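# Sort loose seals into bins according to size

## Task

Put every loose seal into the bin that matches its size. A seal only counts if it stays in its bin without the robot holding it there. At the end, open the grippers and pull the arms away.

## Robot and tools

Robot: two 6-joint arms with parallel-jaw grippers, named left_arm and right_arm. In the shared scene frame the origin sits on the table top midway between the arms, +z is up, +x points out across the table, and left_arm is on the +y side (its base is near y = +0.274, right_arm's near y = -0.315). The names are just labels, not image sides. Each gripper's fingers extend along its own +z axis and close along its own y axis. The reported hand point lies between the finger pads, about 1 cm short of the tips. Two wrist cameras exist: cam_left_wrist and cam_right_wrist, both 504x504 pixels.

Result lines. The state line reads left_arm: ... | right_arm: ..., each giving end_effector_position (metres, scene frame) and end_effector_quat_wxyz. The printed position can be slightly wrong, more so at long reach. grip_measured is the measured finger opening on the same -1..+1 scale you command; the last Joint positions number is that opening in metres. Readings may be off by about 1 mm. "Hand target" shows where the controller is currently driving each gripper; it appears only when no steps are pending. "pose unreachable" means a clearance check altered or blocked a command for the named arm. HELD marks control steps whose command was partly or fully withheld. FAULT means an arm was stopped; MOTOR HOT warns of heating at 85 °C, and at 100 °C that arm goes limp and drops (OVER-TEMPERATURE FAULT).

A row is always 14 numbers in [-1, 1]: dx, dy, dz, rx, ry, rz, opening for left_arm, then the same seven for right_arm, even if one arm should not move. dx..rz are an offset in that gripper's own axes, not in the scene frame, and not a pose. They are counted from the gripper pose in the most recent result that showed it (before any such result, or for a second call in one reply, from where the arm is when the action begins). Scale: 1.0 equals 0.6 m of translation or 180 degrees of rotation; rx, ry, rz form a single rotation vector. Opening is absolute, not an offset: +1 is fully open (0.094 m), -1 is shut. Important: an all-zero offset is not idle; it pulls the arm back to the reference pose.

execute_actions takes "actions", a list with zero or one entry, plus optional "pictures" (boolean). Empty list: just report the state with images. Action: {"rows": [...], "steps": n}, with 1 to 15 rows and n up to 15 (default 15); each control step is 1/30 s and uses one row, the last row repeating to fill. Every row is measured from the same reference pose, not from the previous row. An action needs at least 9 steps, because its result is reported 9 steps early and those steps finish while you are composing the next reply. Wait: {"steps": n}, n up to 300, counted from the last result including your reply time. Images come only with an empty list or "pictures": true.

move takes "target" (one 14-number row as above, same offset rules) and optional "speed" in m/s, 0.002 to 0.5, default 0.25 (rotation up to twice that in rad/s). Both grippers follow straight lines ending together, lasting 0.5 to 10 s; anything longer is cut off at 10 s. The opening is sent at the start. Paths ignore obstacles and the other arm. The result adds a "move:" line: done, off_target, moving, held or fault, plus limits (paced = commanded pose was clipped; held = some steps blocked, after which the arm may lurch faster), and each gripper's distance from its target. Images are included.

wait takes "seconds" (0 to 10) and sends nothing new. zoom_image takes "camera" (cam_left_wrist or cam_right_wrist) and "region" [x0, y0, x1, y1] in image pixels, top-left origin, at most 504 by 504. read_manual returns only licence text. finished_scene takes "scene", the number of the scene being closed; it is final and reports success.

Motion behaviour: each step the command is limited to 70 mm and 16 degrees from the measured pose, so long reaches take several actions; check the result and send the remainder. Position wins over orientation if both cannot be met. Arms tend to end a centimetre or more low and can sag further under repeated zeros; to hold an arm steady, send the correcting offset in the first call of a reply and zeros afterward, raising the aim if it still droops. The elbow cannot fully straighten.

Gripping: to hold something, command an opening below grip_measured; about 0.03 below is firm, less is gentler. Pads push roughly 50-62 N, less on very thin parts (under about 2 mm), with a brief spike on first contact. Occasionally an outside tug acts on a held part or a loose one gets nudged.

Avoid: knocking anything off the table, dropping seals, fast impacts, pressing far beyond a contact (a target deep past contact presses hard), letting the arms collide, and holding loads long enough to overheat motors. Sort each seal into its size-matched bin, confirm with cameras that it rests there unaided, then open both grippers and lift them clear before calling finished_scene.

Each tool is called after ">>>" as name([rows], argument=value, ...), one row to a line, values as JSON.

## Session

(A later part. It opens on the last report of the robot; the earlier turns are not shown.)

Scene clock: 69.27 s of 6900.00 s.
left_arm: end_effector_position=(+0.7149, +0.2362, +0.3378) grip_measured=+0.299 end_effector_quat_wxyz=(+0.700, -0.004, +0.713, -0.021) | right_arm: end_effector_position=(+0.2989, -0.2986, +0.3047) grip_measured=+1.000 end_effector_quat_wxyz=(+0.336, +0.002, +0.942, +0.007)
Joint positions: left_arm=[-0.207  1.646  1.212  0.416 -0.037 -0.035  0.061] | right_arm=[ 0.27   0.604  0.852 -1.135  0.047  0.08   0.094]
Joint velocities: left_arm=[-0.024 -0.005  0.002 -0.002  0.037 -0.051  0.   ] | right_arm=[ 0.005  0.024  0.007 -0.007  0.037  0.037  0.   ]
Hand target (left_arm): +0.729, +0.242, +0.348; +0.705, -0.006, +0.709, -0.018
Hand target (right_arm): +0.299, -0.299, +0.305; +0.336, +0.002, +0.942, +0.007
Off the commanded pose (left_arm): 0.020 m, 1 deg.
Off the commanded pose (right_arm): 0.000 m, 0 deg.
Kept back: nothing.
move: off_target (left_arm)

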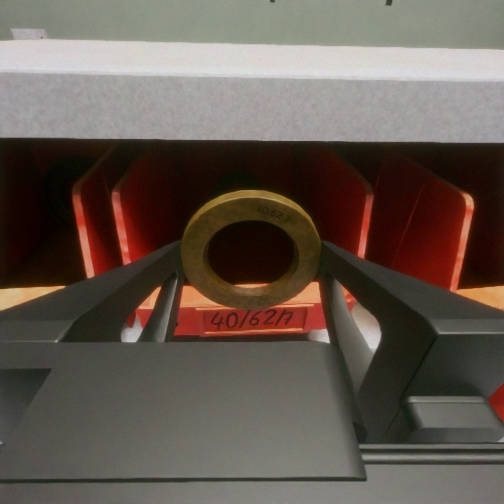

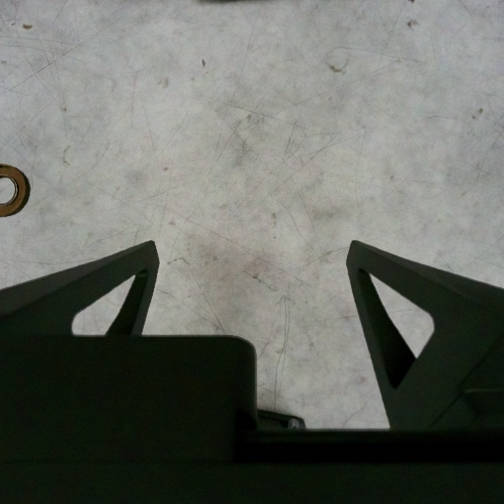

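>>> move(target=[-0.016,0.02,0.112,0,-0.005,0,0.268, 0,0,0,0,0,0,1], speed=0.04)

Scene clock: 72.40 s of 6900.00 s.
left_arm: end_effector_position=(+0.7672, +0.2395, +0.3380) grip_measured=+0.299 end_effector_quat_wxyz=(+0.702, -0.001, +0.712, -0.023) | right_arm: end_effector_position=(+0.2989, -0.2986, +0.3047) grip_measured=+1.000 end_effector_quat_wxyz=(+0.336, +0.002, +0.942, +0.007)
Joint positions: left_arm=[-0.194  1.772  1.378  0.381 -0.018 -0.035  0.061] | right_arm=[ 0.27   0.604  0.852 -1.135  0.047  0.08   0.094]
Joint velocities: left_arm=[ 0.005  0.005  0.002 -0.032 -0.022  0.007 -0.   ] | right_arm=[-0.015  0.005  0.012 -0.002 -0.037 -0.051  0.   ]
Hand target (left_arm): +0.781, +0.246, +0.346; +0.706, -0.004, +0.708, -0.021
Hand target (right_arm): +0.299, -0.299, +0.305; +0.336, +0.002, +0.942, +0.007
Off the commanded pose (left_arm): 0.019 m, 1 deg.
Off the commanded pose (right_arm): 0.000 m, 0 deg.
Kept back: nothing.
move: off_target (left_arm)

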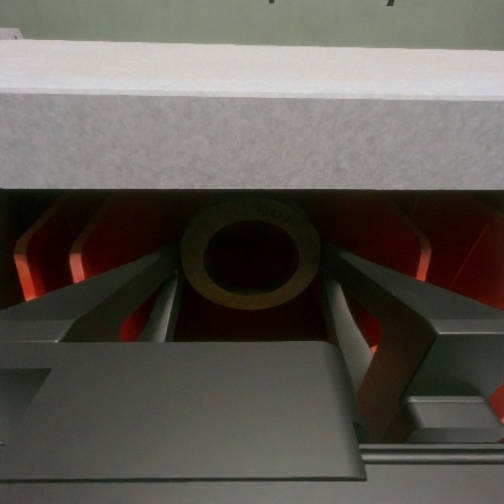

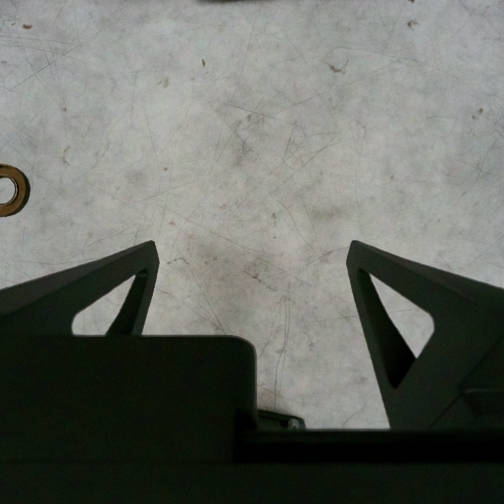

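>>> move(target=[0.03,0.005,0.0,0,0.03,0,0.268, 0,0,0,0,0,0,1], speed=0.03)

Scene clock: 75.10 s of 6900.00 s.
left_arm: end_effector_position=(+0.7658, +0.2388, +0.3153) grip_measured=+0.299 end_effector_quat_wxyz=(+0.668, +0.000, +0.744, -0.023) | right_arm: end_effector_position=(+0.2989, -0.2986, +0.3047) grip_measured=+1.000 end_effector_quat_wxyz=(+0.336, +0.002, +0.942, +0.007)
Joint positions: left_arm=[-0.194  1.772  1.378  0.288 -0.013 -0.035  0.061] | right_arm=[ 0.27   0.604  0.852 -1.135  0.047  0.08   0.094]
Joint velocities: left_arm=[ 0.005 -0.015 -0.022 -0.002 -0.022 -0.007  0.001] | right_arm=[ 0.005  0.005  0.002 -0.007 -0.051  0.11   0.   ]
Hand target (left_arm): +0.767, +0.242, +0.320; +0.668, -0.000, +0.744, -0.022
Hand target (right_arm): +0.299, -0.299, +0.305; +0.336, +0.002, +0.942, +0.007
Off the commanded pose (left_arm): 0.006 m, 0 deg.
Off the commanded pose (right_arm): 0.000 m, 0 deg.
Kept back: nothing.
move: done

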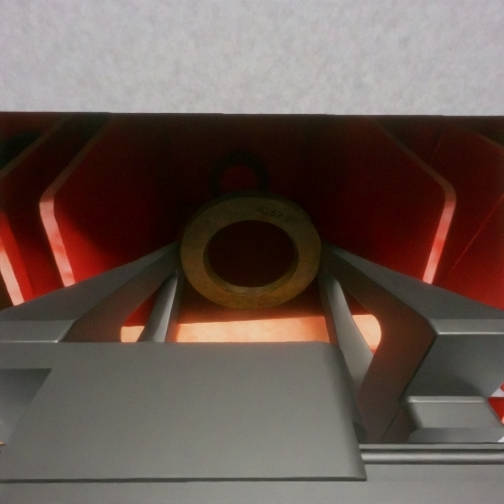

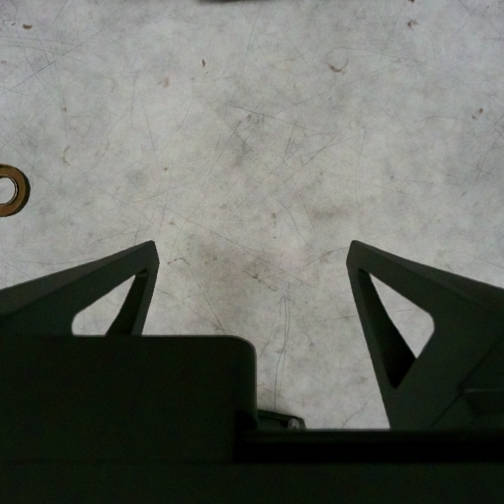

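Release.

>>> execute_actions([
  {"rows": [[0,0,0,0,0,0,0.5, 0,0,0,0,0,0,1]], "steps": 15},
])

>>> move(target=[-0.05,0,-0.2,0,-0.03,0,0.5, 0,0,0,0,0,0,1], speed=0.08)

Scene clock: 75.57 s of 6900.00 s.
left_arm: end_effector_position=(+0.7658, +0.2388, +0.3153) grip_measured=+0.497 end_effector_quat_wxyz=(+0.668, +0.000, +0.744, -0.023) | right_arm: end_effector_position=(+0.2989, -0.2986, +0.3047) grip_measured=+1.000 end_effector_quat_wxyz=(+0.336, +0.002, +0.942, +0.007)
Joint positions: left_arm=[-0.194  1.772  1.378  0.288 -0.013 -0.035  0.07 ] | right_arm=[ 0.27   0.604  0.852 -1.135  0.047  0.08   0.094]
Joint velocities: left_arm=[-0.005 -0.015  0.017 -0.017  0.081  0.007  0.   ] | right_arm=[-0.005 -0.015 -0.012  0.002 -0.022 -0.022  0.   ]
Steps of this call (steps 1 to 8: nothing new was sent; steps 9 to 14: the first 6 steps of this action). Readings (end_effector_position):
9: left_arm (+0.7658, +0.2388, +0.3153) | right_arm (+0.2989, -0.2986, +0.3047)
10: left_arm (+0.7658, +0.2388, +0.3153) | right_arm (+0.2989, -0.2986, +0.3047)
12: left_arm (+0.7658, +0.2388, +0.3153) | right_arm (+0.2989, -0.2986, +0.3047)
14: the state above

Scene clock: 77.83 s of 6900.00 s.
left_arm: end_effector_position=(+0.6542, +0.2443, +0.3417) grip_measured=+0.497 end_effector_quat_wxyz=(+0.688, +0.001, +0.725, -0.023) | right_arm: end_effector_position=(+0.2989, -0.2986, +0.3047) grip_measured=+1.000 end_effector_quat_wxyz=(+0.336, +0.002, +0.942, +0.007)
Joint positions: left_arm=[-0.194  1.484  1.054  0.378 -0.013 -0.032  0.07 ] | right_arm=[ 0.27   0.604  0.852 -1.135  0.047  0.08   0.094]
Joint velocities: left_arm=[ 0.015  0.005 -0.007  0.012 -0.051  0.007 -0.002] | right_arm=[-0.005 -0.005 -0.002 -0.002 -0.037  0.007  0.   ]
Hand target (left_arm): +0.650, +0.245, +0.357; +0.702, -0.001, +0.711, -0.024
Hand target (right_arm): +0.299, -0.299, +0.305; +0.336, +0.002, +0.942, +0.007
Off your previous action's commanded pose (left_arm): 0.000 m, 0 deg at its last step (step 9 of this call).
Off your previous action's commanded pose (right_arm): 0.000 m, 0 deg at its last step (step 9 of this call).
Off the commanded pose (left_arm): 0.017 m, 2 deg.
Off the commanded pose (right_arm): 0.000 m, 0 deg.
Kept back: nothing.
move: off_target (left_arm)

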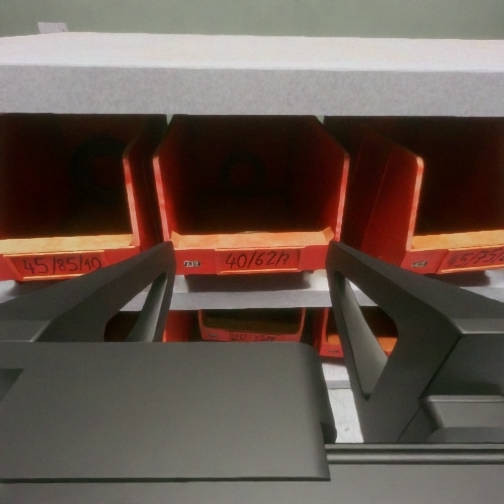

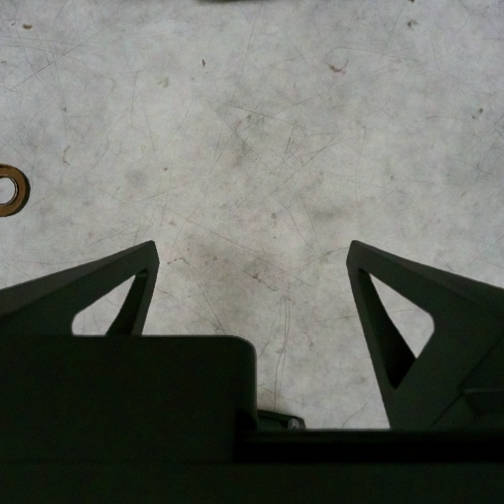

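>>> move(target=[0.479,-0.223,-0.350,-0.0162,0.4832,0,1, 0,0,0,0,0,0,1], speed=0.18)

Scene clock: 84.07 s of 6900.00 s.
left_arm: end_effector_position=(+0.4112, +0.1263, +0.0615) grip_measured=+1.000 end_effector_quat_wxyz=(-0.001, +0.002, +1.000, +0.018) | right_arm: end_effector_position=(+0.2989, -0.2986, +0.3047) grip_measured=+1.000 end_effector_quat_wxyz=(+0.336, +0.002, +0.942, +0.007)
Joint positions: left_arm=[-0.507  1.622  1.077 -1.041 -0.033 -0.358  0.094] | right_arm=[ 0.27   0.604  0.852 -1.135  0.047  0.08   0.094]
Joint velocities: left_arm=[ 0.005 -0.015 -0.002  0.017  0.051  0.037  0.   ] | right_arm=[ 0.005  0.005 -0.032  0.017 -0.066  0.037  0.   ]
Hand target (left_arm): +0.424, +0.117, +0.068; +0.004, +0.001, +1.000, +0.015
Hand target (right_arm): +0.299, -0.299, +0.305; +0.336, +0.002, +0.942, +0.007
Off the commanded pose (left_arm): 0.023 m, 2 deg.
Off the commanded pose (right_arm): 0.000 m, 0 deg.
Kept back: nothing.
move: off_target (left_arm)

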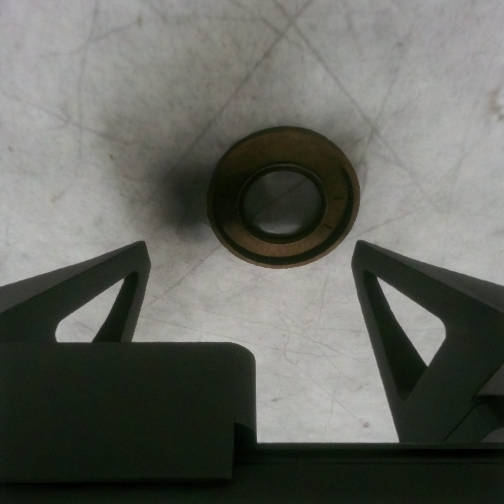

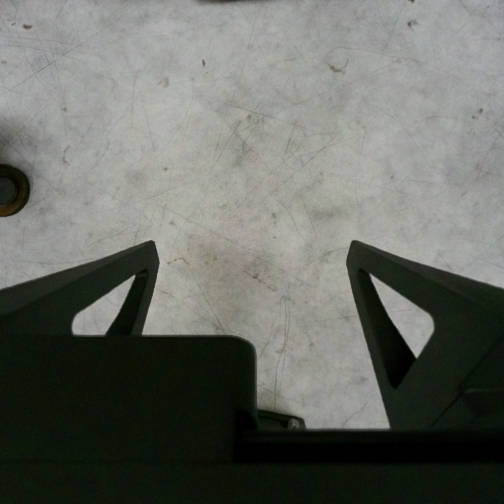

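>>> move(target=[-0.033,-0.040,0.042,0.018,0,0,1, 0,0,0,0,0,0,1], speed=0.04)

Scene clock: 86.20 s of 6900.00 s.
left_arm: end_effector_position=(+0.4160, +0.1131, +0.0356) grip_measured=+1.000 end_effector_quat_wxyz=(-0.013, +0.001, +1.000, -0.005) | right_arm: end_effector_position=(+0.2989, -0.2986, +0.3047) grip_measured=+1.000 end_effector_quat_wxyz=(+0.336, +0.002, +0.942, +0.007)
Joint positions: left_arm=[-0.511  1.685  1.078 -0.985  0.019 -0.364  0.094] | right_arm=[ 0.27   0.604  0.852 -1.135  0.047  0.08   0.094]
Joint velocities: left_arm=[-0.005 -0.005  0.012  0.012  0.037  0.037  0.   ] | right_arm=[-0.005  0.005  0.007  0.002 -0.007 -0.037  0.   ]
Hand target (left_arm): +0.430, +0.103, +0.036; -0.002, +0.002, +1.000, -0.011
Hand target (right_arm): +0.299, -0.299, +0.305; +0.336, +0.002, +0.942, +0.007
Off the commanded pose (left_arm): 0.018 m, 1 deg.
Off the commanded pose (right_arm): 0.000 m, 0 deg.
Kept back: nothing.
move: off_target (left_arm)

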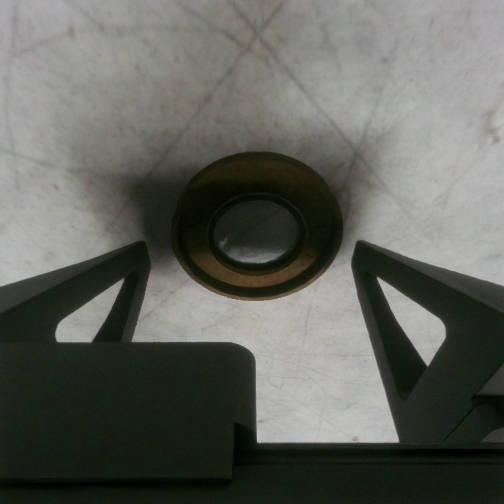

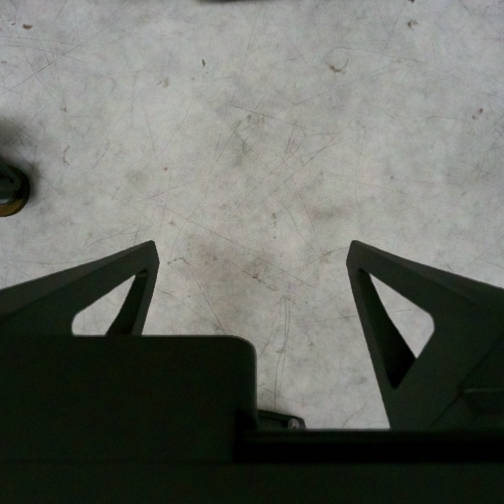

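>>> move(target=[-0.025,-0.020,0.033,0,0,0,1, 0,0,0,0,0,0,1], speed=0.03)

Scene clock: 87.97 s of 6900.00 s.
left_arm: end_effector_position=(+0.4155, +0.1110, +0.0164) grip_measured=+1.000 end_effector_quat_wxyz=(-0.025, -0.001, +1.000, -0.000) | right_arm: end_effector_position=(+0.2989, -0.2986, +0.3047) grip_measured=+1.000 end_effector_quat_wxyz=(+0.336, +0.002, +0.942, +0.007)
Joint positions: left_arm=[-0.516  1.73   1.078 -0.964  0.019 -0.371  0.094] | right_arm=[ 0.27   0.604  0.852 -1.135  0.047  0.08   0.094]
Joint velocities: left_arm=[-0.005  0.005 -0.007 -0.002 -0.037 -0.066  0.   ] | right_arm=[-0.005 -0.015  0.002 -0.002  0.007 -0.007  0.   ]
Hand target (left_arm): +0.430, +0.101, +0.016; -0.013, +0.001, +1.000, -0.005
Hand target (right_arm): +0.299, -0.299, +0.305; +0.336, +0.002, +0.942, +0.007
Off the commanded pose (left_arm): 0.018 m, 1 deg.
Off the commanded pose (right_arm): 0.000 m, 0 deg.
Kept back: nothing.
move: off_target (left_arm)

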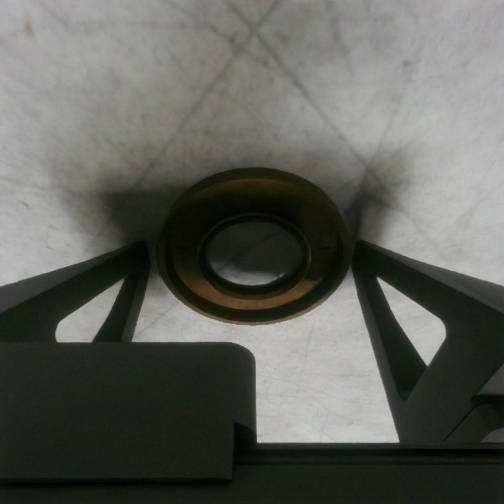

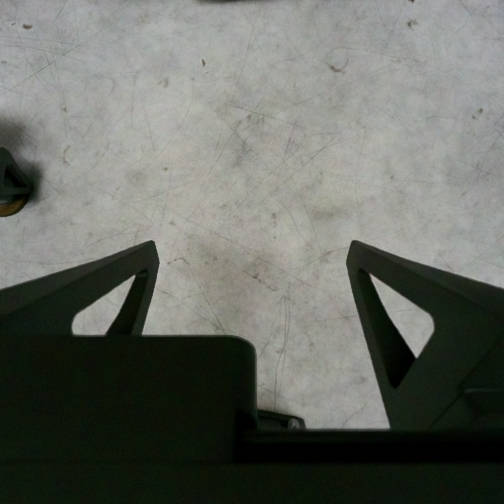

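>>> move(target=[-0.01,-0.005,0.018,0,0,0,1, 0,0,0,0,0,0,1], speed=0.02)

>>> execute_actions([
  {"rows": [[0,0,0,0,0,0,0.76, 0,0,0,0,0,0,1]], "steps": 15},
])

>>> execute_actions([
  {"steps": 25},
], pictures=true)

Scene clock: 89.33 s of 6900.00 s.
left_arm: end_effector_position=(+0.4168, +0.1104, +0.0148) grip_measured=+1.000 end_effector_quat_wxyz=(-0.023, -0.001, +1.000, -0.001) | right_arm: end_effector_position=(+0.2989, -0.2986, +0.3047) grip_measured=+1.000 end_effector_quat_wxyz=(+0.336, +0.002, +0.942, +0.007)
Joint positions: left_arm=[-0.516  1.733  1.078 -0.957  0.019 -0.372  0.094] | right_arm=[ 0.27   0.604  0.852 -1.135  0.047  0.08   0.094]
Joint velocities: left_arm=[-0.005  0.005 -0.012 -0.017  0.007 -0.007  0.   ] | right_arm=[-0.005  0.015 -0.002 -0.007  0.007 -0.095  0.   ]
Hand target (left_arm): +0.421, +0.108, +0.005; -0.024, -0.001, +1.000, -0.001
Hand target (right_arm): +0.299, -0.299, +0.305; +0.336, +0.002, +0.942, +0.007
Off the commanded pose (left_arm): 0.011 m, 0 deg.
Off the commanded pose (right_arm): 0.000 m, 0 deg.
Kept back: nothing.
move: off_target (left_arm)

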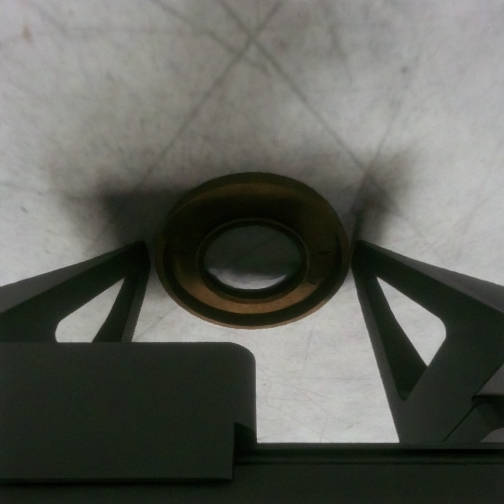

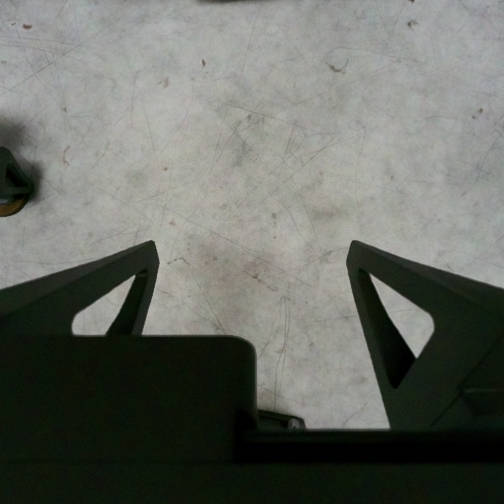

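Scene clock: 89.53 s of 6900.00 s.
left_arm: end_effector_position=(+0.4168, +0.1105, +0.0148) grip_measured=+0.789 end_effector_quat_wxyz=(-0.023, -0.001, +1.000, -0.001) | right_arm: end_effector_position=(+0.2989, -0.2986, +0.3047) grip_measured=+1.000 end_effector_quat_wxyz=(+0.336, +0.002, +0.942, +0.007)
Joint positions: left_arm=[-0.516  1.733  1.078 -0.957  0.018 -0.372  0.084] | right_arm=[ 0.27   0.604  0.852 -1.135  0.047  0.08   0.094]
Joint velocities: left_arm=[ 0.005  0.005 -0.017 -0.007  0.007 -0.022 -0.001] | right_arm=[-0.015 -0.005  0.012 -0.017 -0.066 -0.051  0.   ]
Steps of this call (steps 1 to 6: the first 6 steps of this action). Readings (end_effector_position):
1: left_arm (+0.4168, +0.1104, +0.0148) | right_arm (+0.2989, -0.2986, +0.3047)
2: left_arm (+0.4168, +0.1105, +0.0148) | right_arm (+0.2989, -0.2986, +0.3047)
4: left_arm (+0.4168, +0.1105, +0.0148) | right_arm (+0.2989, -0.2986, +0.3047)
6: the state above

Scene clock: 90.37 s of 6900.00 s.
left_arm: end_effector_position=(+0.4168, +0.1105, +0.0148) grip_measured=+0.789 end_effector_quat_wxyz=(-0.023, -0.001, +1.000, -0.001) | right_arm: end_effector_position=(+0.2989, -0.2986, +0.3047) grip_measured=+1.000 end_effector_quat_wxyz=(+0.336, +0.002, +0.942, +0.007)
Joint positions: left_arm=[-0.516  1.733  1.078 -0.957  0.018 -0.372  0.084] | right_arm=[ 0.27   0.604  0.852 -1.135  0.047  0.08   0.094]
Joint velocities: left_arm=[-0.005 -0.005 -0.007 -0.012 -0.007 -0.051 -0.   ] | right_arm=[-0.005  0.005  0.007 -0.007 -0.007  0.051  0.   ]
Hand target (left_arm): +0.417, +0.110, +0.015; -0.023, -0.001, +1.000, -0.001
Hand target (right_arm): +0.299, -0.299, +0.305; +0.336, +0.002, +0.942, +0.007
Off the commanded pose (left_arm): 0.000 m, 0 deg.
Off the commanded pose (right_arm): 0.000 m, 0 deg.
Kept back: nothing.
Steps of this call (steps 1 to 9: the last 9 steps of your previous action; steps 10 to 25: nothing new was sent). Readings (end_effector_position):
1: left_arm (+0.4168, +0.1105, +0.0148) | right_arm (+0.2989, -0.2986, +0.3047)
2: left_arm (+0.4168, +0.1105, +0.0148) | right_arm (+0.2989, -0.2986, +0.3047)
4: left_arm (+0.4168, +0.1105, +0.0148) | right_arm (+0.2989, -0.2986, +0.3047)
8: left_arm (+0.4168, +0.1105, +0.0148) | right_arm (+0.2989, -0.2986, +0.3047)
25: the state above

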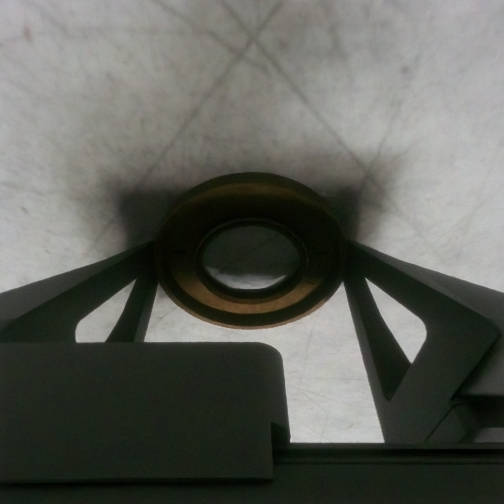

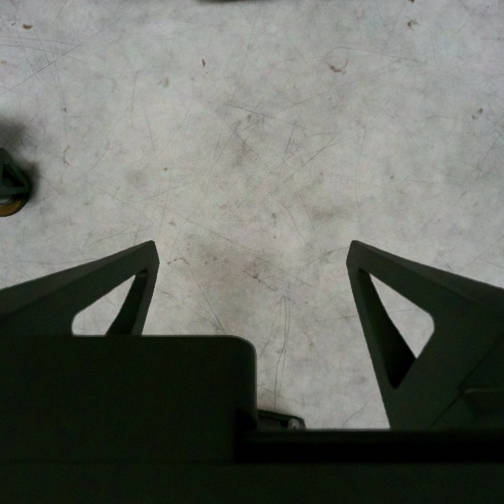

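>>> move(target=[0,0,-0.12,0,0,0,0.755, 0,0,0,0,0,0,1], speed=0.06)

Scene clock: 92.80 s of 6900.00 s.
left_arm: end_effector_position=(+0.4039, +0.1155, +0.0631) grip_measured=+0.789 end_effector_quat_wxyz=(-0.047, -0.001, +0.999, +0.008) | right_arm: end_effector_position=(+0.2989, -0.2986, +0.3047) grip_measured=+1.000 end_effector_quat_wxyz=(+0.336, +0.002, +0.942, +0.007)
Joint positions: left_arm=[-0.516  1.659  1.126 -1.131  0.018 -0.372  0.084] | right_arm=[ 0.27   0.604  0.852 -1.135  0.047  0.08   0.094]
Joint velocities: left_arm=[ 0.005 -0.015 -0.007  0.007  0.022 -0.095  0.001] | right_arm=[ 0.005 -0.005 -0.017 -0.002  0.022 -0.066  0.   ]
Hand target (left_arm): +0.420, +0.112, +0.087; -0.022, -0.001, +1.000, -0.001
Hand target (right_arm): +0.299, -0.299, +0.305; +0.336, +0.002, +0.942, +0.007
Off the commanded pose (left_arm): 0.029 m, 3 deg.
Off the commanded pose (right_arm): 0.000 m, 0 deg.
Kept back: nothing.
move: off_target (left_arm)

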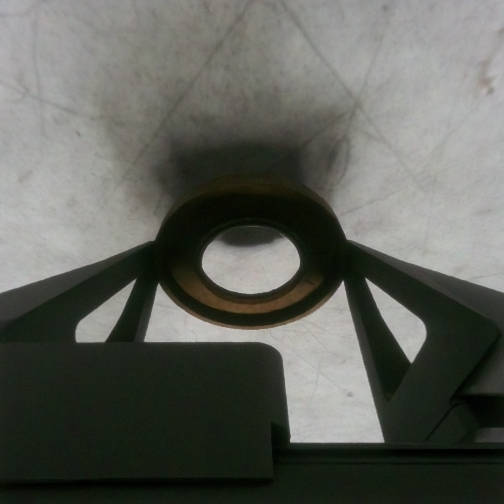

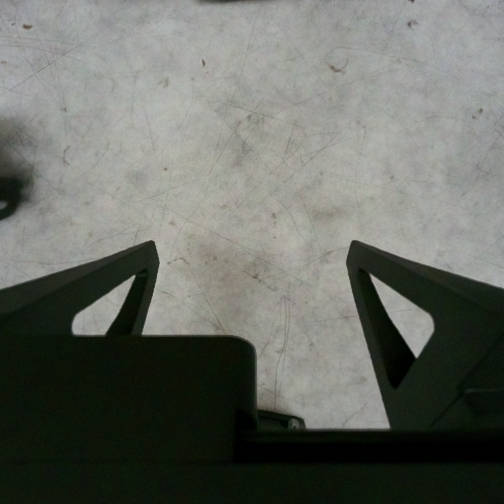

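>>> move(target=[-0.380,0.471,-0.576,0.0044,-0.5744,-0.004,0.755, 0,0,0,0,0,0,1], speed=0.15)

Scene clock: 100.97 s of 6900.00 s.
left_arm: end_effector_position=(+0.6546, +0.3857, +0.3581) grip_measured=+0.789 end_effector_quat_wxyz=(+0.732, -0.012, +0.681, -0.014) | right_arm: end_effector_position=(+0.2989, -0.2986, +0.3047) grip_measured=+1.000 end_effector_quat_wxyz=(+0.336, +0.002, +0.942, +0.007)
Joint positions: left_arm=[ 0.085  1.532  1.068  0.538  0.231 -0.053  0.084] | right_arm=[ 0.27   0.604  0.852 -1.135  0.047  0.08   0.094]
Joint velocities: left_arm=[-0.005 -0.015 -0.007 -0.007 -0.051  0.037 -0.001] | right_arm=[ 0.015 -0.005 -0.012  0.012  0.022 -0.051  0.   ]
Hand target (left_arm): +0.665, +0.393, +0.385; +0.753, -0.011, +0.658, -0.010
Hand target (right_arm): +0.299, -0.299, +0.305; +0.336, +0.002, +0.942, +0.007
Off the commanded pose (left_arm): 0.034 m, 4 deg.
Off the commanded pose (right_arm): 0.000 m, 0 deg.
Kept back: nothing.
move: off_target (left_arm)

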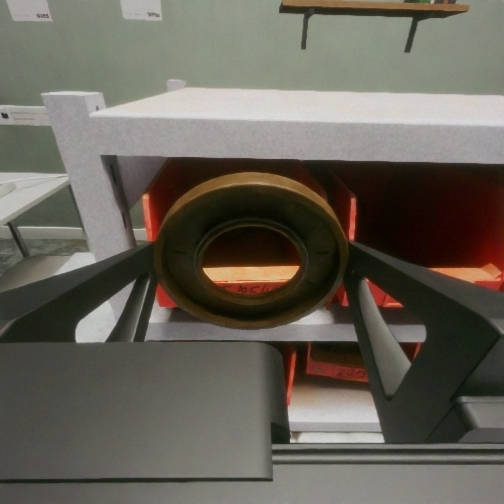

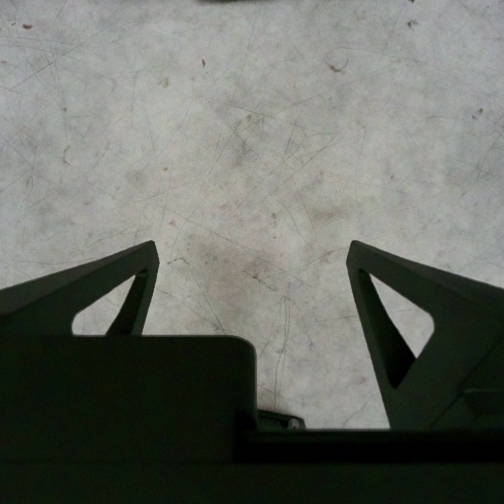

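>>> move(target=[0.005,0.008,0.118,0,-0.015,0,0.755, 0,0,0,0,0,0,1], speed=0.05)

Scene clock: 103.43 s of 6900.00 s.
left_arm: end_effector_position=(+0.7096, +0.3930, +0.3360) grip_measured=+0.789 end_effector_quat_wxyz=(+0.727, -0.018, +0.686, -0.013) | right_arm: end_effector_position=(+0.2989, -0.2986, +0.3047) grip_measured=+1.000 end_effector_quat_wxyz=(+0.336, +0.002, +0.942, +0.007)
Joint positions: left_arm=[ 0.072  1.686  1.204  0.541  0.209 -0.055  0.084] | right_arm=[ 0.27   0.604  0.852 -1.135  0.047  0.08   0.094]
Joint velocities: left_arm=[ 0.005 -0.015  0.022  0.012 -0.037  0.007  0.   ] | right_arm=[-0.015 -0.005  0.007  0.007 -0.022  0.007  0.   ]
Hand target (left_arm): +0.723, +0.389, +0.360; +0.748, -0.012, +0.664, -0.014
Hand target (right_arm): +0.299, -0.299, +0.305; +0.336, +0.002, +0.942, +0.007
Off the commanded pose (left_arm): 0.029 m, 4 deg.
Off the commanded pose (right_arm): 0.000 m, 0 deg.
Kept back: nothing.
move: off_target (left_arm)

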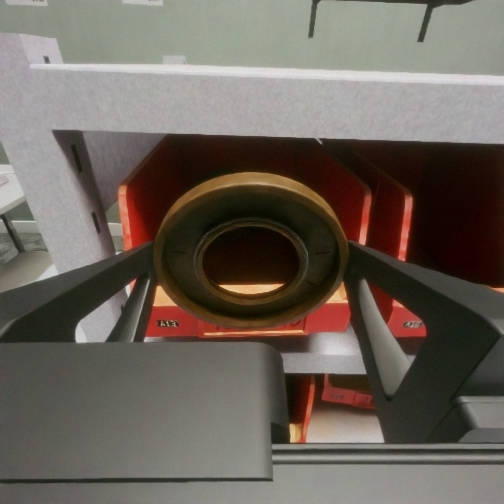

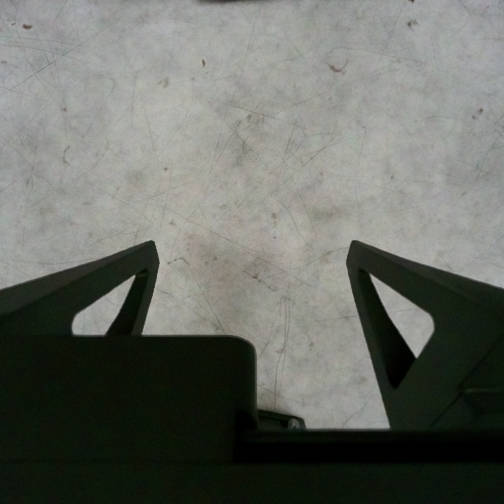

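>>> move(target=[-0.05,0.007,0.0,0,-0.03,0,0.755, 0,0,0,0,0,0,1], speed=0.04)

Scene clock: 105.30 s of 6900.00 s.
left_arm: end_effector_position=(+0.7086, +0.3925, +0.3481) grip_measured=+0.789 end_effector_quat_wxyz=(+0.744, -0.017, +0.668, -0.015) | right_arm: end_effector_position=(+0.2989, -0.2986, +0.3047) grip_measured=+1.000 end_effector_quat_wxyz=(+0.336, +0.002, +0.942, +0.007)
Joint positions: left_arm=[ 0.072  1.686  1.204  0.591  0.21  -0.069  0.084] | right_arm=[ 0.27   0.604  0.852 -1.135  0.047  0.08   0.094]
Joint velocities: left_arm=[-0.005 -0.015 -0.007 -0.022  0.022 -0.037 -0.   ] | right_arm=[-0.024  0.005 -0.002  0.007  0.007  0.007  0.   ]
Hand target (left_arm): +0.707, +0.398, +0.366; +0.759, -0.018, +0.651, -0.013
Hand target (right_arm): +0.299, -0.299, +0.305; +0.336, +0.002, +0.942, +0.007
Off the commanded pose (left_arm): 0.019 m, 3 deg.
Off the commanded pose (right_arm): 0.000 m, 0 deg.
Kept back: nothing.
move: off_target (left_arm)

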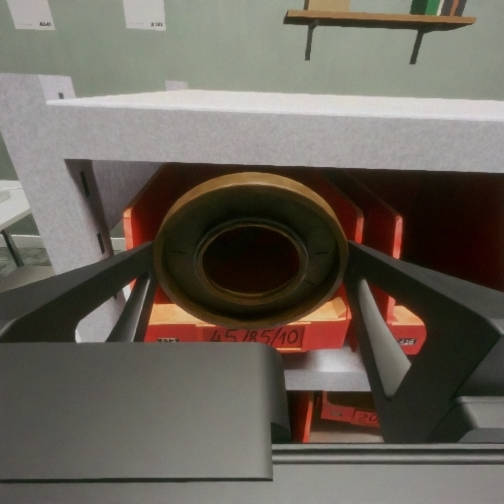

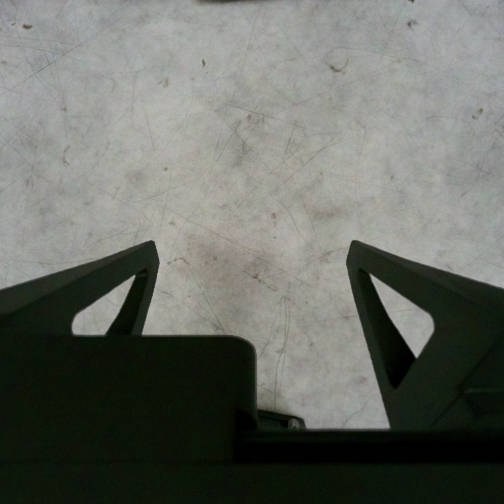

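>>> move(target=[-0.029,0.007,0.0735,0,-0.017,0,0.755, 0,0,0,0,0,0,1], speed=0.03)

Scene clock: 107.87 s of 6900.00 s.
left_arm: end_effector_position=(+0.7351, +0.4001, +0.3558) grip_measured=+0.789 end_effector_quat_wxyz=(+0.752, -0.020, +0.658, -0.011) | right_arm: end_effector_position=(+0.2989, -0.2986, +0.3047) grip_measured=+1.000 end_effector_quat_wxyz=(+0.336, +0.002, +0.942, +0.007)
Joint positions: left_arm=[ 0.072  1.75   1.295  0.591  0.201 -0.072  0.084] | right_arm=[ 0.27   0.604  0.852 -1.135  0.047  0.08   0.094]
Joint velocities: left_arm=[-0.015 -0.015  0.007  0.002 -0.037  0.022 -0.   ] | right_arm=[ 0.005  0.005  0.007  0.022  0.007 -0.051  0.   ]
Hand target (left_arm): +0.749, +0.397, +0.370; +0.761, -0.018, +0.648, -0.015
Hand target (right_arm): +0.299, -0.299, +0.305; +0.336, +0.002, +0.942, +0.007
Off the commanded pose (left_arm): 0.021 m, 2 deg.
Off the commanded pose (right_arm): 0.000 m, 0 deg.
Kept back: nothing.
move: off_target (left_arm)

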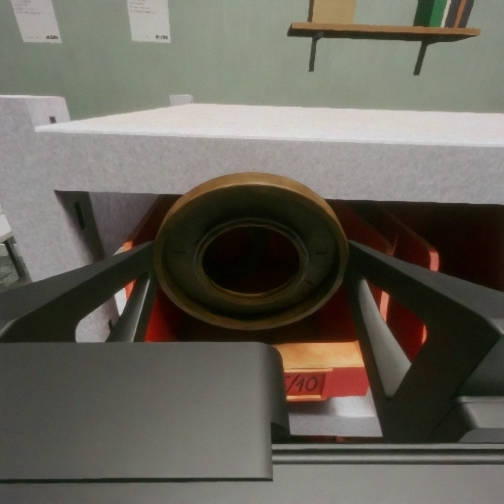

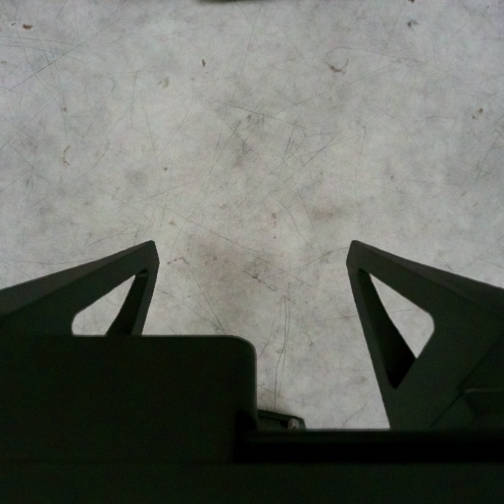

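>>> move(target=[-0.015,0,0.02,0,-0.085,0,0.755, 0,0,0,0,0,0,1], speed=0.03)

Scene clock: 114.40 s of 6900.00 s.
left_arm: end_effector_position=(+0.7376, +0.4057, +0.3619) grip_measured=+0.789 end_effector_quat_wxyz=(+0.824, -0.023, +0.565, -0.006) | right_arm: end_effector_position=(+0.2989, -0.2986, +0.3047) grip_measured=+1.000 end_effector_quat_wxyz=(+0.336, +0.002, +0.942, +0.007)
Joint positions: left_arm=[ 0.072  1.853  1.295  0.931  0.172 -0.116  0.084] | right_arm=[ 0.27   0.604  0.852 -1.135  0.047  0.08   0.094]
Joint velocities: left_arm=[-0.015  0.005  0.012  0.017  0.007  0.037 -0.   ] | right_arm=[-0.005 -0.005 -0.002 -0.012 -0.007 -0.022  0.   ]
Hand target (left_arm): +0.745, +0.400, +0.366; +0.833, -0.021, +0.552, -0.011
Hand target (right_arm): +0.299, -0.299, +0.305; +0.336, +0.002, +0.942, +0.007
Off the commanded pose (left_arm): 0.011 m, 2 deg.
Off the commanded pose (right_arm): 0.000 m, 0 deg.
Kept back: nothing.
move: off_target (left_arm)

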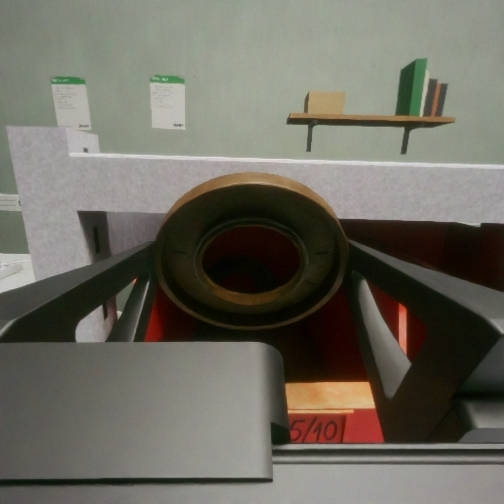

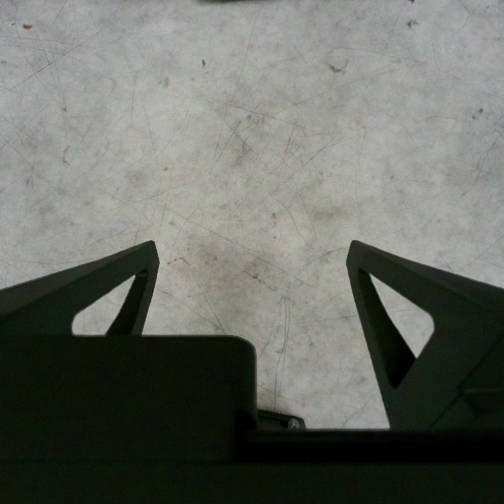

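>>> move(target=[0.071,-0.02,0.008,0,-0.008,0,0.755, 0,0,0,0,0,0,1], speed=0.025)

Scene clock: 117.10 s of 6900.00 s.
left_arm: end_effector_position=(+0.7502, +0.3983, +0.3203) grip_measured=+0.789 end_effector_quat_wxyz=(+0.822, -0.030, +0.568, -0.007) | right_arm: end_effector_position=(+0.2989, -0.2986, +0.3047) grip_measured=+1.000 end_effector_quat_wxyz=(+0.336, +0.002, +0.942, +0.007)
Joint positions: left_arm=[ 0.053  1.932  1.295  1.001  0.145 -0.116  0.084] | right_arm=[ 0.27   0.604  0.852 -1.135  0.047  0.08   0.094]
Joint velocities: left_arm=[-0.024 -0.005  0.007 -0.002 -0.037  0.037  0.001] | right_arm=[-0.024  0.005 -0.007 -0.002 -0.051 -0.125  0.   ]
Hand target (left_arm): +0.757, +0.393, +0.324; +0.831, -0.023, +0.555, -0.006
Hand target (right_arm): +0.299, -0.299, +0.305; +0.336, +0.002, +0.942, +0.007
Off the commanded pose (left_arm): 0.010 m, 2 deg.
Off the commanded pose (right_arm): 0.000 m, 0 deg.
Kept back: nothing.
move: done

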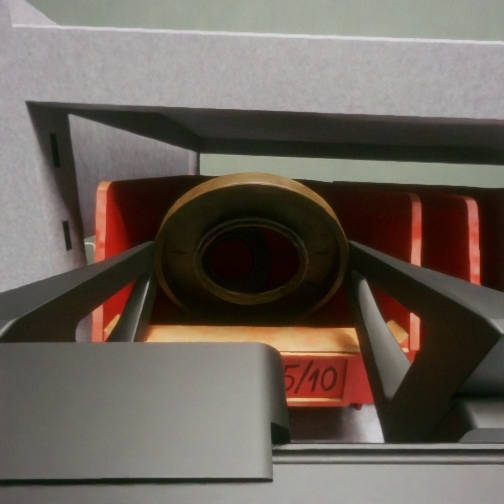

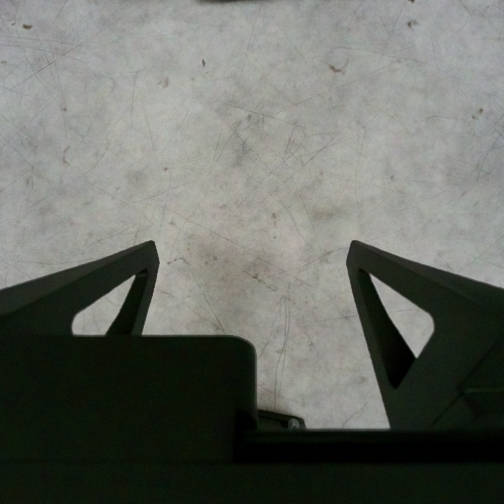

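>>> move(target=[0.012,0,0.046,0,-0.008,0,0.755, 0,0,0,0,0,0,1], speed=0.025)

Scene clock: 118.77 s of 6900.00 s.
left_arm: end_effector_position=(+0.7628, +0.4026, +0.3239) grip_measured=+0.789 end_effector_quat_wxyz=(+0.828, -0.032, +0.560, -0.003) | right_arm: end_effector_position=(+0.2989, -0.2986, +0.3047) grip_measured=+1.000 end_effector_quat_wxyz=(+0.336, +0.002, +0.942, +0.007)
Joint positions: left_arm=[ 0.053  1.964  1.346  1.001  0.135 -0.116  0.084] | right_arm=[ 0.27   0.604  0.852 -1.135  0.047  0.08   0.094]
Joint velocities: left_arm=[-0.005 -0.024 -0.007 -0.007  0.037  0.022 -0.   ] | right_arm=[ 0.005 -0.005 -0.017 -0.007  0.081 -0.022  0.   ]
Hand target (left_arm): +0.777, +0.398, +0.323; +0.829, -0.030, +0.558, -0.007
Hand target (right_arm): +0.299, -0.299, +0.305; +0.336, +0.002, +0.942, +0.007
Off the commanded pose (left_arm): 0.016 m, 1 deg.
Off the commanded pose (right_arm): 0.000 m, 0 deg.
Kept back: nothing.
move: off_target (left_arm)

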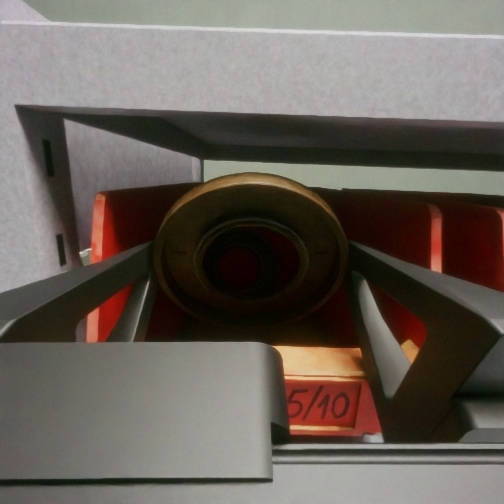

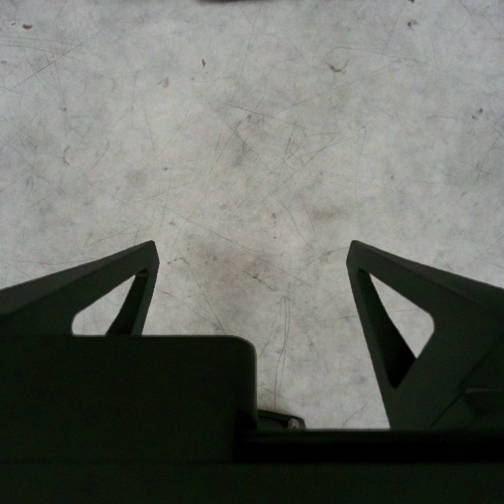

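>>> execute_actions([
  {"rows": [[0,0,0,0,0,0,0.9, 0,0,0,0,0,0,1]], "steps": 15},
])

>>> move(target=[-0.06,0,-0.16,0,0.03,0,0.9, 0,0,0,0,0,0,1], speed=0.06)

Scene clock: 119.40 s of 6900.00 s.
left_arm: end_effector_position=(+0.7628, +0.4026, +0.3239) grip_measured=+0.897 end_effector_quat_wxyz=(+0.828, -0.032, +0.560, -0.003) | right_arm: end_effector_position=(+0.2989, -0.2986, +0.3047) grip_measured=+1.000 end_effector_quat_wxyz=(+0.336, +0.002, +0.942, +0.007)
Joint positions: left_arm=[ 0.053  1.964  1.346  1.001  0.135 -0.116  0.089] | right_arm=[ 0.27   0.604  0.852 -1.135  0.047  0.08   0.094]
Joint velocities: left_arm=[-0.015 -0.015  0.002 -0.007 -0.022 -0.007 -0.   ] | right_arm=[ 0.005  0.005  0.007  0.012 -0.037 -0.007  0.   ]
Steps of this call (steps 1 to 13: nothing new was sent; steps 14 to 19: the first 6 steps of this action). Readings (end_effector_position):
14: left_arm (+0.7628, +0.4026, +0.3239) | right_arm (+0.2989, -0.2986, +0.3047)
15: left_arm (+0.7628, +0.4026, +0.3239) | right_arm (+0.2989, -0.2986, +0.3047)
17: left_arm (+0.7628, +0.4026, +0.3239) | right_arm (+0.2989, -0.2986, +0.3047)
19: the state above

Scene clock: 121.77 s of 6900.00 s.
left_arm: end_effector_position=(+0.6652, +0.3951, +0.3123) grip_measured=+0.897 end_effector_quat_wxyz=(+0.799, -0.031, +0.600, -0.008) | right_arm: end_effector_position=(+0.2989, -0.2986, +0.3047) grip_measured=+1.000 end_effector_quat_wxyz=(+0.336, +0.002, +0.942, +0.007)
Joint positions: left_arm=[ 0.082  1.728  1.013  1.001  0.178 -0.113  0.089] | right_arm=[ 0.27   0.604  0.852 -1.135  0.047  0.08   0.094]
Joint velocities: left_arm=[-0.015 -0.024  0.007 -0.007 -0.066  0.037  0.   ] | right_arm=[-0.015 -0.005  0.007 -0.022 -0.007  0.095  0.   ]
Hand target (left_arm): +0.660, +0.400, +0.322; +0.800, -0.032, +0.599, -0.004
Hand target (right_arm): +0.299, -0.299, +0.305; +0.336, +0.002, +0.942, +0.007
Off your previous action's commanded pose (left_arm): 0.000 m, 0 deg at its last step (step 9 of this call).
Off your previous action's commanded pose (right_arm): 0.000 m, 0 deg at its last step (step 9 of this call).
Off the commanded pose (left_arm): 0.011 m, 0 deg.
Off the commanded pose (right_arm): 0.000 m, 0 deg.
Kept back: nothing.
move: off_target (left_arm)

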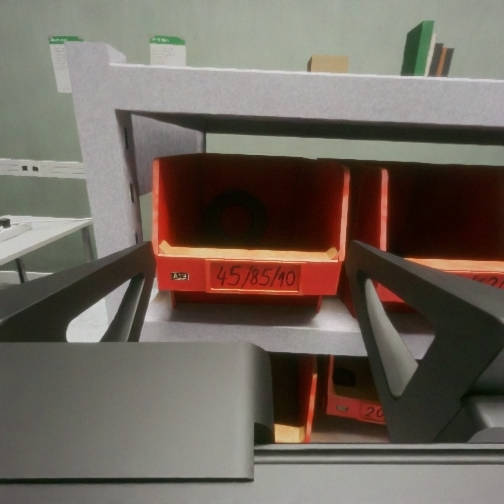

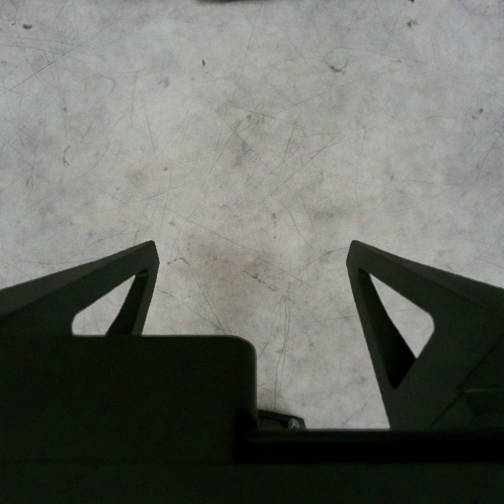

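>>> move(target=[-0.17,-0.125,0.01,0,0.17,0,1, 0,0,0,0,0,0,1], speed=0.12)

Scene clock: 124.97 s of 6900.00 s.
left_arm: end_effector_position=(+0.6411, +0.3287, +0.3744) grip_measured=+1.000 end_effector_quat_wxyz=(+0.591, -0.037, +0.806, -0.012) | right_arm: end_effector_position=(+0.2989, -0.2986, +0.3047) grip_measured=+1.000 end_effector_quat_wxyz=(+0.336, +0.002, +0.942, +0.007)
Joint positions: left_arm=[-0.038  1.409  1.234 -0.132  0.079 -0.041  0.094] | right_arm=[ 0.27   0.604  0.852 -1.135  0.047  0.08   0.094]
Joint velocities: left_arm=[ 0.015 -0.005 -0.012 -0.037  0.022 -0.081  0.   ] | right_arm=[-0.015  0.005  0.002 -0.017  0.022 -0.022  0.   ]
Hand target (left_arm): +0.642, +0.324, +0.414; +0.613, -0.029, +0.790, -0.010
Hand target (right_arm): +0.299, -0.299, +0.305; +0.336, +0.002, +0.942, +0.007
Off the commanded pose (left_arm): 0.042 m, 3 deg.
Off the commanded pose (right_arm): 0.000 m, 0 deg.
Kept back: nothing.
move: off_target (left_arm)

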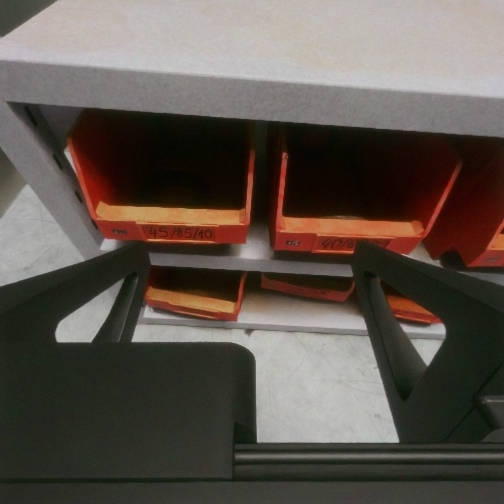

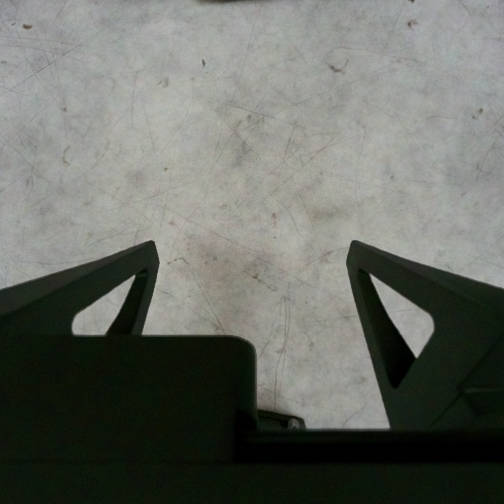

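>>> zoom_image(camera="cam_left_wrist", region=[60, 110, 460, 260])

Region (60, 110, 460, 260) of cam_left_wrist's 504x504 image, scaled by 1.260, with more detail than that image has; it fills the top 189 rows of this view, and the rest is white.

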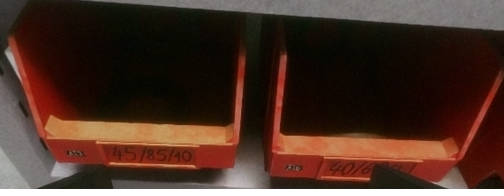

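>>> move(target=[0.032,-0.033,-0.322,0,0.29,0,1, 0,0,0,0,0,0,1], speed=0.2)

Scene clock: 128.90 s of 6900.00 s.
left_arm: end_effector_position=(+0.4426, +0.3095, +0.4048) grip_measured=+1.000 end_effector_quat_wxyz=(+0.171, -0.035, +0.984, -0.019) | right_arm: end_effector_position=(+0.2989, -0.2986, +0.3047) grip_measured=+1.000 end_effector_quat_wxyz=(+0.336, +0.002, +0.942, +0.007)
Joint positions: left_arm=[-0.04   1.322  1.647 -1.554  0.061  0.023  0.094] | right_arm=[ 0.27   0.604  0.852 -1.135  0.047  0.08   0.094]
Joint velocities: left_arm=[-0.005  0.015  0.007 -0.027  0.007 -0.037  0.   ] | right_arm=[-0.005 -0.005 -0.017 -0.012 -0.081 -0.037  0.   ]
Hand target (left_arm): +0.451, +0.306, +0.415; +0.176, -0.027, +0.984, -0.018
Hand target (right_arm): +0.299, -0.299, +0.305; +0.336, +0.002, +0.942, +0.007
Off the commanded pose (left_arm): 0.016 m, 1 deg.
Off the commanded pose (right_arm): 0.000 m, 0 deg.
Kept back: nothing.
move: off_target (left_arm)

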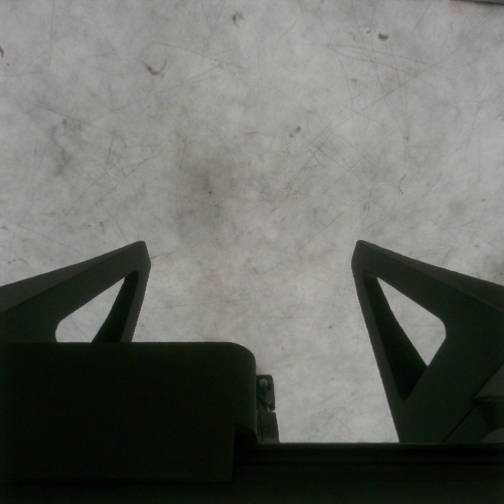

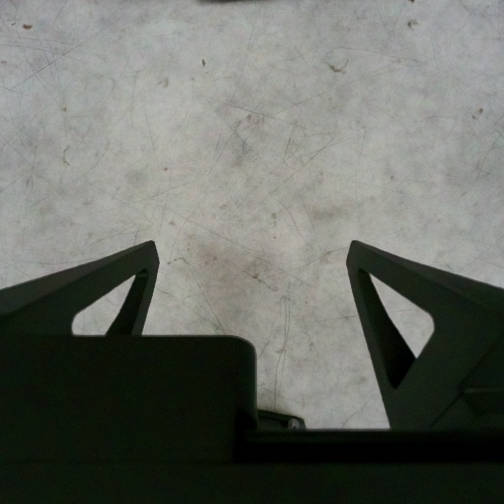

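>>> finished_scene(scene=1)

The scene is finished: the task was done.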